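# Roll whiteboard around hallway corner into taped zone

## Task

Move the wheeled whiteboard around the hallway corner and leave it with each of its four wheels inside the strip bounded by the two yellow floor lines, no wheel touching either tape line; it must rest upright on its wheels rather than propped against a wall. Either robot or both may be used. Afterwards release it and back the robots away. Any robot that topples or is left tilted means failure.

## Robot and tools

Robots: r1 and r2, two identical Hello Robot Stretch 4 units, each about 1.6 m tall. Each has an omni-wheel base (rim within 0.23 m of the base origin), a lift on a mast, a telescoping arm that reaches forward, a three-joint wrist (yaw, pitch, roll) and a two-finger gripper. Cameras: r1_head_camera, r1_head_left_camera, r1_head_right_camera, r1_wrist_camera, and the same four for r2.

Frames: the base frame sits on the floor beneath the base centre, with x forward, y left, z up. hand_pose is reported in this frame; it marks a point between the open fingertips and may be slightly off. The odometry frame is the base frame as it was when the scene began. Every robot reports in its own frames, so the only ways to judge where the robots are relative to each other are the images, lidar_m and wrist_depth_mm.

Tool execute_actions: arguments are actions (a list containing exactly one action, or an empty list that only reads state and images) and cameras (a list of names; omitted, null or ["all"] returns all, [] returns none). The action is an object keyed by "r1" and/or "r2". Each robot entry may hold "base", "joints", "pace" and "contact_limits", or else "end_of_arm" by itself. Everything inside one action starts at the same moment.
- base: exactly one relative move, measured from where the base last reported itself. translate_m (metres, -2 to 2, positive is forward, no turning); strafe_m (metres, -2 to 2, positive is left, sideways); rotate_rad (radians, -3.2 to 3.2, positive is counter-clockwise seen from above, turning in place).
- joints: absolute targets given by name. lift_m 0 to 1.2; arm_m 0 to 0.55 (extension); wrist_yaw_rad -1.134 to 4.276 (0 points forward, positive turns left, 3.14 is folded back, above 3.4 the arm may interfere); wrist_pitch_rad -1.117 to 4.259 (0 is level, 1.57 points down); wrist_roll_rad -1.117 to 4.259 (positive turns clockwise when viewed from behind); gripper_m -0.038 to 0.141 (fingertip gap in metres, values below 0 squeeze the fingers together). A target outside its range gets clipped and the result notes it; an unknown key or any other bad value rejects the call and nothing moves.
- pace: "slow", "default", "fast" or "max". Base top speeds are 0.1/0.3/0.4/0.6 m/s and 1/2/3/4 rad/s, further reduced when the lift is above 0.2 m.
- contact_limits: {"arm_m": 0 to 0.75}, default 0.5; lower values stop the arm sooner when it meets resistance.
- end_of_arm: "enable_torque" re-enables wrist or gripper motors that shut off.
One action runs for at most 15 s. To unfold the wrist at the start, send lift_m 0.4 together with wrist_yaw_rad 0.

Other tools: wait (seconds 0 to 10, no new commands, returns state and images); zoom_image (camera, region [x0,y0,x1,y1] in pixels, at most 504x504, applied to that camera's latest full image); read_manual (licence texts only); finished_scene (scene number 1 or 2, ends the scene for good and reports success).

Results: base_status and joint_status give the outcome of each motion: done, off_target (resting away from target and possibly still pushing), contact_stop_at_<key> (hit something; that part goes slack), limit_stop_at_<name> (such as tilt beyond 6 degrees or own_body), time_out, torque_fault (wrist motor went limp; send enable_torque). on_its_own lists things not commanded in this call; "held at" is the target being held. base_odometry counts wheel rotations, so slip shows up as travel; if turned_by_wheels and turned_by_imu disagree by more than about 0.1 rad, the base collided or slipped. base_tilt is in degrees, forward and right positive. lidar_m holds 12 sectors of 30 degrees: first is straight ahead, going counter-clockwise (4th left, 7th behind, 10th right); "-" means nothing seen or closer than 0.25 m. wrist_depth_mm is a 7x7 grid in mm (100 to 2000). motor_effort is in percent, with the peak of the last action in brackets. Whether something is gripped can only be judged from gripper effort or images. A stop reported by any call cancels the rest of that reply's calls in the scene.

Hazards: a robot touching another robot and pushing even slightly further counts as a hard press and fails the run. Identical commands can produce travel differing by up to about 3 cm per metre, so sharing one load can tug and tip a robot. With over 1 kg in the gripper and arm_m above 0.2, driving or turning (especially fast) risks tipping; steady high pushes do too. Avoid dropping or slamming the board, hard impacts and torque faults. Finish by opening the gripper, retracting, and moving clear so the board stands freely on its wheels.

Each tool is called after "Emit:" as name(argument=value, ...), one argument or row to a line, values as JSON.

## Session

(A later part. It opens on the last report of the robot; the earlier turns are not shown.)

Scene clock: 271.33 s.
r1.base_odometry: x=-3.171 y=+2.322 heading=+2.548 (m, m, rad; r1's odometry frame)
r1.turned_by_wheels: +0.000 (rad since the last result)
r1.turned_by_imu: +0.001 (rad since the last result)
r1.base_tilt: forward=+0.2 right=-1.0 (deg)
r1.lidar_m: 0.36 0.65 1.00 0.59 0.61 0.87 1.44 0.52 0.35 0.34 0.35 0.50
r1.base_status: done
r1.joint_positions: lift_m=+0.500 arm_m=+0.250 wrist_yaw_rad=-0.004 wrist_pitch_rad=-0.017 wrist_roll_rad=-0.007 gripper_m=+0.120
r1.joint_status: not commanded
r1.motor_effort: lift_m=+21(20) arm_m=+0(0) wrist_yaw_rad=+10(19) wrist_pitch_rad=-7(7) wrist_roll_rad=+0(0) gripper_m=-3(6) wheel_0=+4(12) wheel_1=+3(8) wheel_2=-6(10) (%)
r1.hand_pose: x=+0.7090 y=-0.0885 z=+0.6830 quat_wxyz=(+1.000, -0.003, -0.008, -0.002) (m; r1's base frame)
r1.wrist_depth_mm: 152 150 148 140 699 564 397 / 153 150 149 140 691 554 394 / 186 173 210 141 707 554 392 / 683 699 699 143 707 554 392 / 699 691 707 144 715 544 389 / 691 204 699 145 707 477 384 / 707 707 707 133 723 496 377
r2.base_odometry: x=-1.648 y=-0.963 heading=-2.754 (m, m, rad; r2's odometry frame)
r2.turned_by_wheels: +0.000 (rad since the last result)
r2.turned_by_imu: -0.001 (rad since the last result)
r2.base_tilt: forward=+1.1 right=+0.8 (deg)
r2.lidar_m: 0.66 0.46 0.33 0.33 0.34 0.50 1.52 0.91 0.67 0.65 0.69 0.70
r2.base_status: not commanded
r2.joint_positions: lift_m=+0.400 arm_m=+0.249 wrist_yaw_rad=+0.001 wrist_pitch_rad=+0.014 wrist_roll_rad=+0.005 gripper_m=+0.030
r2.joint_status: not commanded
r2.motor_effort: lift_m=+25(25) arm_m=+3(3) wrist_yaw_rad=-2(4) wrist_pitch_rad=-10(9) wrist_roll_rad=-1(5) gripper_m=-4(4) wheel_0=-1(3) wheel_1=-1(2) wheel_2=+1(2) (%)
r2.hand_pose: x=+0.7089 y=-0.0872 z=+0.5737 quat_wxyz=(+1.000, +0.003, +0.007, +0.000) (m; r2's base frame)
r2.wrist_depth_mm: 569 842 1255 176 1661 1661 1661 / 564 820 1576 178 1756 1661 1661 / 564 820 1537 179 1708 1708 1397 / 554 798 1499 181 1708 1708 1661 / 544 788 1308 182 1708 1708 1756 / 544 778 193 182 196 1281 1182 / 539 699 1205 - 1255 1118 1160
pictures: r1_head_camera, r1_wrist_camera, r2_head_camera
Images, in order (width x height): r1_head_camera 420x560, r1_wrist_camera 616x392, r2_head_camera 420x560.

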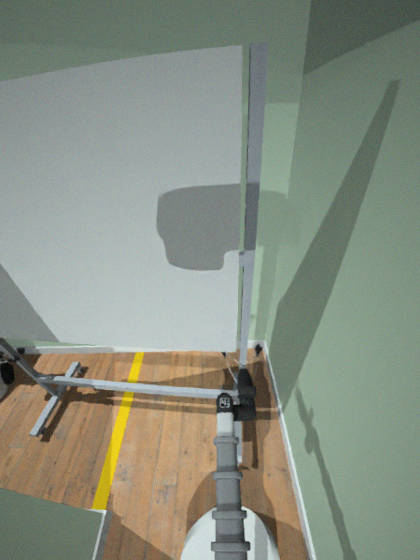

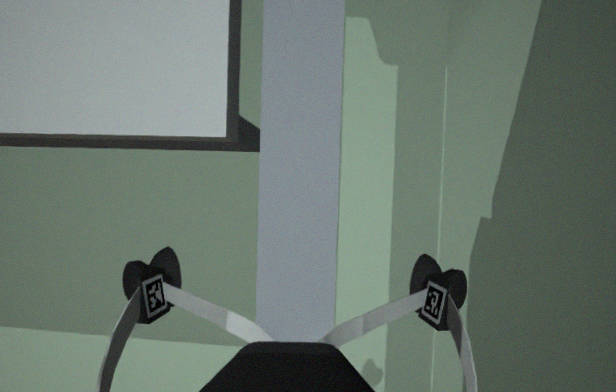

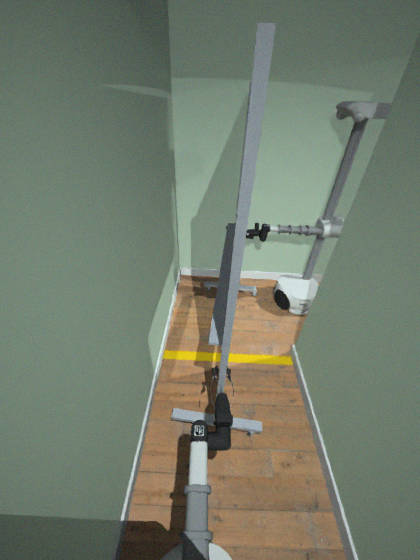

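Emit:
execute_actions(
  actions=[
    {"r1":{"base":{"translate_m":-0.5},"joints":{"arm_m":0.05}}},
  ],
  cameras=[],
)

Emit:
execute_actions(
  actions=[
    {"r2":{"base":{"translate_m":-1.1},"pace":"slow"}},
  ],
  cameras=["r2_head_camera","r2_head_left_camera","r2_wrist_camera"],
)

Scene clock: 283.53 s.
r1.base_odometry: x=-2.757 y=+2.042 heading=+2.547 (m, m, rad; r1's odometry frame)
r1.turned_by_wheels: +0.000 (rad since the last result)
r1.turned_by_imu: -0.001 (rad since the last result)
r1.base_tilt: forward=+0.2 right=-1.0 (deg)
r1.lidar_m: 0.90 0.87 0.61 0.58 0.60 0.84 1.47 0.52 0.37 0.33 0.37 0.51
r1.base_status: done
r1.joint_positions: lift_m=+0.500 arm_m=+0.051 wrist_yaw_rad=+0.000 wrist_pitch_rad=-0.017 wrist_roll_rad=-0.007 gripper_m=+0.120
r1.joint_status: all done
r1.motor_effort: lift_m=+21(20) arm_m=-5(7) wrist_yaw_rad=-1(11) wrist_pitch_rad=-7(6) wrist_roll_rad=+0(0) gripper_m=-4(3) wheel_0=-3(11) wheel_1=-2(7) wheel_2=+0(9) (%)
r1.hand_pose: x=+0.5102 y=-0.0874 z=+0.6830 quat_wxyz=(+1.000, -0.003, -0.008, +0.000) (m; r1's base frame)
r1.wrist_depth_mm: 878 866 854 1397 1138 580 407 / 891 878 866 1397 1138 574 407 / 904 878 866 1430 1118 574 404 / 1397 1397 1430 1397 1098 569 404 / 1397 1366 1397 1430 1060 564 402 / 1430 1430 1430 1430 759 521 397 / 1336 904 878 134 1042 512 392
r2.base_odometry: x=-1.648 y=-0.963 heading=-2.754 (m, m, rad; r2's odometry frame)
r2.turned_by_wheels: +0.000 (rad since the last result)
r2.turned_by_imu: -0.001 (rad since the last result)
r2.base_tilt: forward=+1.1 right=+0.8 (deg)
r2.lidar_m: 0.65 0.49 0.35 0.31 0.35 0.50 1.53 0.91 0.68 0.64 0.70 0.69
r2.base_status: not commanded
r2.joint_positions: lift_m=+0.400 arm_m=+0.249 wrist_yaw_rad=+0.001 wrist_pitch_rad=+0.014 wrist_roll_rad=+0.005 gripper_m=+0.030
r2.joint_status: not commanded
r2.motor_effort: lift_m=+25(25) arm_m=+3(3) wrist_yaw_rad=-2(2) wrist_pitch_rad=-9(9) wrist_roll_rad=-2(2) gripper_m=-4(5) wheel_0=-2(1) wheel_1=-2(1) wheel_2=+1(1) (%)
r2.hand_pose: x=+0.7089 y=-0.0872 z=+0.5737 quat_wxyz=(+1.000, +0.003, +0.007, +0.000) (m; r2's base frame)
r2.wrist_depth_mm: 574 831 1281 177 1661 1661 1661 / 564 820 1576 178 1708 1708 1661 / 559 809 1499 179 1708 1708 1708 / 554 798 1499 181 1708 1708 1708 / 544 788 1281 182 1708 1708 1708 / 539 778 192 182 196 1618 1576 / 539 707 1182 - 1281 1118 1160
pictures: none
No camera images: the call's "cameras" was empty. Leave "cameras" out to get every camera's image.

action 0: r2: "base": translate_m = -1.1 would last too long for one action: at the pace "slow" translate_m can be at most 0.766 in either direction: name a faster pace, or command the rest in another action

Emit:
execute_actions(
  actions=[
    {"r2":{"base":{"translate_m":-0.75},"pace":"slow"}},
  ],
  cameras=["r2_head_camera","r2_head_left_camera","r2_wrist_camera"],
)

Scene clock: 296.80 s.
r1.base_odometry: x=-2.757 y=+2.042 heading=+2.547 (m, m, rad; r1's odometry frame)
r1.turned_by_wheels: +0.000 (rad since the last result)
r1.turned_by_imu: +0.000 (rad since the last result)
r1.base_tilt: forward=+0.2 right=-0.9 (deg)
r1.lidar_m: 1.39 0.83 0.62 0.58 0.63 0.85 1.47 0.52 0.36 0.34 0.35 0.52
r1.base_status: not commanded
r1.joint_positions: lift_m=+0.500 arm_m=+0.051 wrist_yaw_rad=+0.000 wrist_pitch_rad=-0.017 wrist_roll_rad=-0.007 gripper_m=+0.120
r1.joint_status: not commanded
r1.motor_effort: lift_m=+21(20) arm_m=-5(5) wrist_yaw_rad=-1(1) wrist_pitch_rad=-8(7) wrist_roll_rad=+0(0) gripper_m=-1(3) wheel_0=-3(3) wheel_1=-2(2) wheel_2=+0(0) (%)
r1.hand_pose: x=+0.5102 y=-0.0874 z=+0.6830 quat_wxyz=(+1.000, -0.003, -0.008, +0.000) (m; r1's base frame)
r1.wrist_depth_mm: 1366 1366 1397 1366 1138 585 410 / 1366 1397 1430 1397 1138 580 407 / 1397 1397 1397 1430 1118 569 404 / 1397 1397 1430 1397 1078 569 402 / 1430 1397 1430 1397 1078 564 402 / 1397 1397 1430 1430 750 525 397 / 1430 1397 1397 134 1025 517 392
r2.base_odometry: x=-0.953 y=-0.680 heading=-2.754 (m, m, rad; r2's odometry frame)
r2.turned_by_wheels: +0.000 (rad since the last result)
r2.turned_by_imu: -0.001 (rad since the last result)
r2.base_tilt: forward=+1.0 right=+0.8 (deg)
r2.lidar_m: 0.66 0.50 0.36 0.34 0.36 0.52 1.68 1.60 0.64 0.62 0.66 0.70
r2.base_status: done
r2.joint_positions: lift_m=+0.400 arm_m=+0.249 wrist_yaw_rad=+0.003 wrist_pitch_rad=+0.014 wrist_roll_rad=+0.005 gripper_m=+0.030
r2.joint_status: not commanded
r2.motor_effort: lift_m=+25(25) arm_m=+3(3) wrist_yaw_rad=-7(22) wrist_pitch_rad=-10(10) wrist_roll_rad=-1(3) gripper_m=-5(7) wheel_0=-2(7) wheel_1=-3(7) wheel_2=+4(13) (%)
r2.hand_pose: x=+0.7091 y=-0.0867 z=+0.5737 quat_wxyz=(+1.000, +0.003, +0.007, +0.001) (m; r2's base frame)
r2.wrist_depth_mm: 603 878 1229 181 - 1255 831 / 597 878 1618 182 - 1281 831 / 591 854 1618 183 - 1281 842 / 580 842 1537 185 - 1308 854 / 580 831 1366 186 - 1336 854 / 574 820 192 185 196 1205 866 / 569 741 1205 - 1281 1098 878
pictures: r2_head_camera, r2_head_left_camera, r2_wrist_camera
Images, in order (width x height): r2_head_camera 420x560, r2_head_left_camera 420x672, r2_wrist_camera 616x392.

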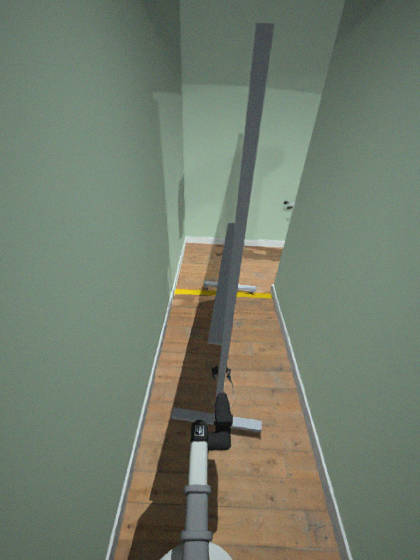

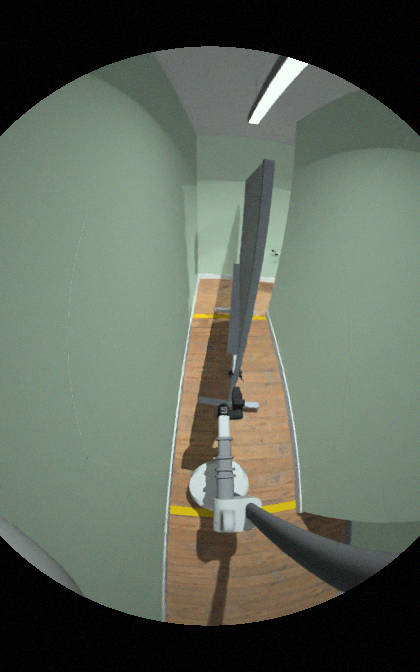

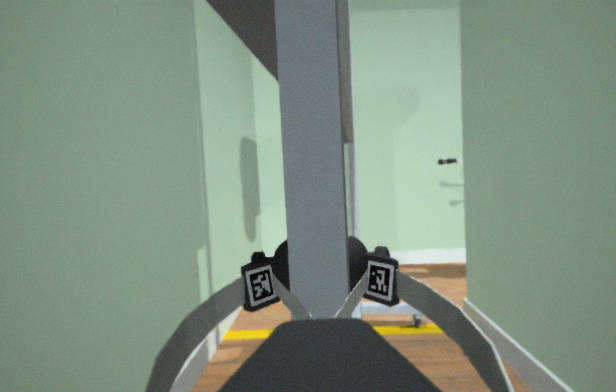

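Emit:
execute_actions(
  actions=[
    {"r2":{"base":{"translate_m":-0.45},"pace":"slow"}},
  ],
  cameras=[],
)

Emit:
execute_actions(
  actions=[
    {"r2":{"joints":{"gripper_m":0.13}}},
  ],
  cameras=[],
)

Emit:
execute_actions(
  actions=[
    {"r2":{"base":{"translate_m":-0.4},"joints":{"arm_m":0.0}}},
  ],
  cameras=["r2_head_camera","r2_head_left_camera","r2_wrist_camera"],
)

Scene clock: 310.67 s.
r1.base_odometry: x=-2.757 y=+2.042 heading=+2.547 (m, m, rad; r1's odometry frame)
r1.turned_by_wheels: +0.000 (rad since the last result)
r1.turned_by_imu: +0.000 (rad since the last result)
r1.base_tilt: forward=+0.2 right=-1.0 (deg)
r1.lidar_m: 1.38 0.85 0.62 0.56 0.63 0.86 1.48 0.53 0.36 0.35 0.37 0.52
r1.base_status: not commanded
r1.joint_positions: lift_m=+0.500 arm_m=+0.051 wrist_yaw_rad=+0.000 wrist_pitch_rad=-0.017 wrist_roll_rad=-0.007 gripper_m=+0.120
r1.joint_status: not commanded
r1.motor_effort: lift_m=+20(21) arm_m=-5(5) wrist_yaw_rad=-1(1) wrist_pitch_rad=-7(7) wrist_roll_rad=+0(0) gripper_m=-3(4) wheel_0=-3(3) wheel_1=-2(2) wheel_2=+0(0) (%)
r1.hand_pose: x=+0.5102 y=-0.0874 z=+0.6830 quat_wxyz=(+1.000, -0.003, -0.008, +0.000) (m; r1's base frame)
r1.wrist_depth_mm: 1397 1366 1397 1430 1138 580 407 / 1366 1397 1397 1397 1118 574 404 / 1397 1397 1397 1430 1118 574 404 / 1366 1397 1430 1430 1078 569 402 / 1397 1430 1430 1430 1078 564 399 / 1397 1430 1430 1464 759 521 397 / 1430 1397 1430 134 1025 517 394
r2.base_odometry: x=-0.537 y=-0.510 heading=-2.754 (m, m, rad; r2's odometry frame)
r2.turned_by_wheels: +0.000 (rad since the last result)
r2.turned_by_imu: +0.000 (rad since the last result)
r2.base_tilt: forward=+1.0 right=+0.8 (deg)
r2.lidar_m: 0.66 0.51 0.36 0.36 0.38 0.55 1.31 1.39 1.16 0.63 0.65 0.69
r2.base_status: done
r2.joint_positions: lift_m=+0.400 arm_m=+0.249 wrist_yaw_rad=+0.004 wrist_pitch_rad=+0.014 wrist_roll_rad=+0.005 gripper_m=+0.030
r2.joint_status: not commanded
r2.motor_effort: lift_m=+25(25) arm_m=+3(3) wrist_yaw_rad=-10(11) wrist_pitch_rad=-10(10) wrist_roll_rad=-2(1) gripper_m=-3(7) wheel_0=-2(6) wheel_1=-2(5) wheel_2=+3(7) (%)
r2.hand_pose: x=+0.7092 y=-0.0864 z=+0.5737 quat_wxyz=(+1.000, +0.003, +0.007, +0.002) (m; r2's base frame)
r2.wrist_depth_mm: 621 917 1255 180 - 1229 809 / 609 878 1661 182 - 1229 809 / 603 878 1618 183 - 1255 820 / 603 866 1576 185 - 1255 831 / 591 854 1397 187 - 1308 831 / 585 842 192 186 196 1229 842 / 585 759 1205 - 1281 1060 866
pictures: none
No camera images: the call's "cameras" was empty. Leave "cameras" out to get every camera's image.

Scene clock: 312.60 s.
r1.base_odometry: x=-2.757 y=+2.042 heading=+2.547 (m, m, rad; r1's odometry frame)
r1.turned_by_wheels: +0.000 (rad since the last result)
r1.turned_by_imu: +0.000 (rad since the last result)
r1.base_tilt: forward=+0.1 right=-1.0 (deg)
r1.lidar_m: 1.39 0.87 0.61 0.58 0.62 0.84 1.52 0.52 0.35 0.34 0.35 0.51
r1.base_status: not commanded
r1.joint_positions: lift_m=+0.500 arm_m=+0.051 wrist_yaw_rad=+0.000 wrist_pitch_rad=-0.017 wrist_roll_rad=-0.007 gripper_m=+0.120
r1.joint_status: not commanded
r1.motor_effort: lift_m=+21(21) arm_m=-5(5) wrist_yaw_rad=+1(1) wrist_pitch_rad=-7(7) wrist_roll_rad=-1(0) gripper_m=-1(2) wheel_0=-3(3) wheel_1=-2(2) wheel_2=+0(0) (%)
r1.hand_pose: x=+0.5102 y=-0.0874 z=+0.6830 quat_wxyz=(+1.000, -0.003, -0.008, +0.000) (m; r1's base frame)
r1.wrist_depth_mm: 1397 1336 1397 1397 1138 580 407 / 1366 1397 1397 1397 1118 580 407 / 1397 1366 1366 1397 1118 574 404 / 1397 1397 1430 1430 1098 569 402 / 1397 1397 1430 1430 1078 559 402 / 1397 1430 1430 1430 750 521 397 / 1397 1430 1430 134 1025 512 392
r2.base_odometry: x=-0.537 y=-0.510 heading=-2.754 (m, m, rad; r2's odometry frame)
r2.turned_by_wheels: +0.000 (rad since the last result)
r2.turned_by_imu: +0.000 (rad since the last result)
r2.base_tilt: forward=+1.0 right=+0.8 (deg)
r2.lidar_m: 0.66 0.51 0.38 0.35 0.38 0.56 1.30 1.39 1.17 0.64 0.65 0.69
r2.base_status: not commanded
r2.joint_positions: lift_m=+0.400 arm_m=+0.249 wrist_yaw_rad=+0.000 wrist_pitch_rad=+0.014 wrist_roll_rad=+0.005 gripper_m=+0.130
r2.joint_status: all done
r2.motor_effort: lift_m=+25(25) arm_m=+3(3) wrist_yaw_rad=-1(12) wrist_pitch_rad=-9(10) wrist_roll_rad=-1(2) gripper_m=+0(6) wheel_0=+0(2) wheel_1=-1(2) wheel_2=+0(3) (%)
r2.hand_pose: x=+0.7089 y=-0.0873 z=+0.5737 quat_wxyz=(+1.000, +0.003, +0.007, +0.000) (m; r2's base frame)
r2.wrist_depth_mm: 621 904 1281 181 - 1229 798 / 615 891 1708 182 - 1205 809 / 609 891 1618 184 - 1229 809 / 597 866 1618 186 - 1281 820 / 597 809 1576 187 - 1042 831 / 591 788 1229 169 1430 1138 842 / 591 788 1205 - 1281 1118 854
pictures: none
No camera images: the call's "cameras" was empty. Leave "cameras" out to get every camera's image.

Scene clock: 315.40 s.
r1.base_odometry: x=-2.757 y=+2.042 heading=+2.547 (m, m, rad; r1's odometry frame)
r1.turned_by_wheels: +0.000 (rad since the last result)
r1.turned_by_imu: +0.000 (rad since the last result)
r1.base_tilt: forward=+0.2 right=-1.0 (deg)
r1.lidar_m: 1.40 0.86 0.61 0.59 0.61 0.84 1.47 0.51 0.37 0.33 0.37 0.49
r1.base_status: not commanded
r1.joint_positions: lift_m=+0.500 arm_m=+0.051 wrist_yaw_rad=+0.000 wrist_pitch_rad=-0.017 wrist_roll_rad=-0.007 gripper_m=+0.120
r1.joint_status: not commanded
r1.motor_effort: lift_m=+20(21) arm_m=-5(5) wrist_yaw_rad=-2(1) wrist_pitch_rad=-7(6) wrist_roll_rad=+0(0) gripper_m=+0(0) wheel_0=-3(3) wheel_1=-2(2) wheel_2=+0(0) (%)
r1.hand_pose: x=+0.5102 y=-0.0874 z=+0.6830 quat_wxyz=(+1.000, -0.003, -0.008, +0.000) (m; r1's base frame)
r1.wrist_depth_mm: 1366 1366 1366 1366 1138 580 407 / 1366 1397 1397 1397 1138 574 407 / 1366 1397 1397 1430 1118 574 407 / 1397 1397 1430 1430 1098 569 402 / 1397 1397 1397 1430 1078 564 399 / 1430 1397 1430 1464 768 521 397 / 1430 1430 1430 134 1025 512 392
r2.base_odometry: x=-0.167 y=-0.359 heading=-2.754 (m, m, rad; r2's odometry frame)
r2.turned_by_wheels: +0.000 (rad since the last result)
r2.turned_by_imu: +0.001 (rad since the last result)
r2.base_tilt: forward=+1.0 right=+0.8 (deg)
r2.lidar_m: 1.06 0.53 0.39 0.37 0.40 0.57 0.90 0.97 1.14 1.10 0.81 0.89
r2.base_status: done
r2.joint_positions: lift_m=+0.400 arm_m=+0.002 wrist_yaw_rad=+0.000 wrist_pitch_rad=+0.014 wrist_roll_rad=+0.005 gripper_m=+0.130
r2.joint_status: all done
r2.motor_effort: lift_m=+25(25) arm_m=-9(13) wrist_yaw_rad=+1(1) wrist_pitch_rad=-9(10) wrist_roll_rad=-2(3) gripper_m=+0(2) wheel_0=-1(6) wheel_1=+1(6) wheel_2=+0(8) (%)
r2.hand_pose: x=+0.4610 y=-0.0875 z=+0.5738 quat_wxyz=(+1.000, +0.003, +0.007, +0.000) (m; r2's base frame)
r2.wrist_depth_mm: 654 960 1863 - - 1160 768 / 647 946 1808 - - 1182 768 / 634 917 1708 - - 1205 788 / 627 904 1661 - - 1205 798 / 627 854 1618 - - 1008 798 / 615 831 1281 169 1464 1078 820 / 615 831 1255 - 1281 1118 820
pictures: r2_head_camera, r2_head_left_camera, r2_wrist_camera
Images, in order (width x height): r2_head_camera 420x560, r2_head_left_camera 420x672, r2_wrist_camera 616x392.

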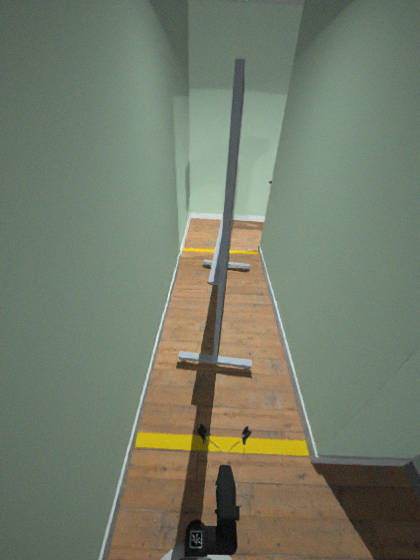

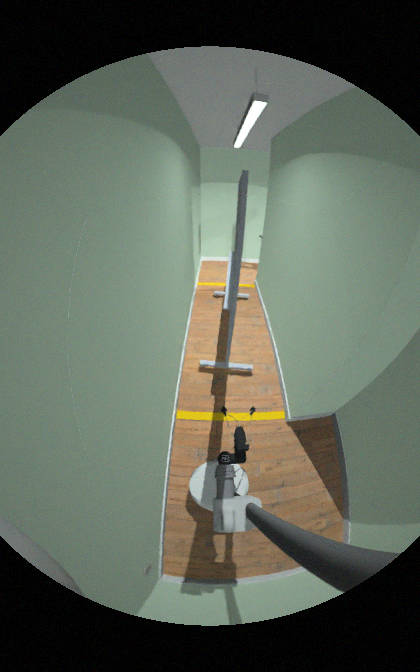

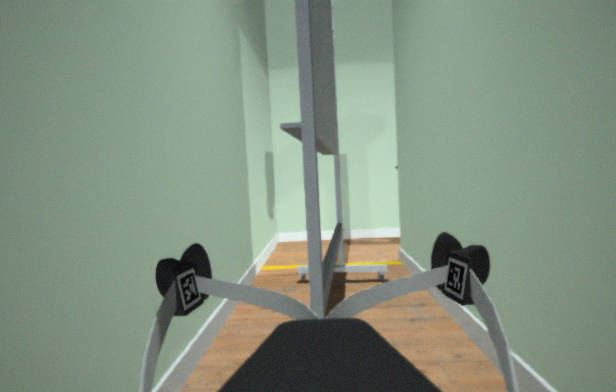

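Emit:
finished_scene(
  scene=1,
)

The scene is finished: the task was done.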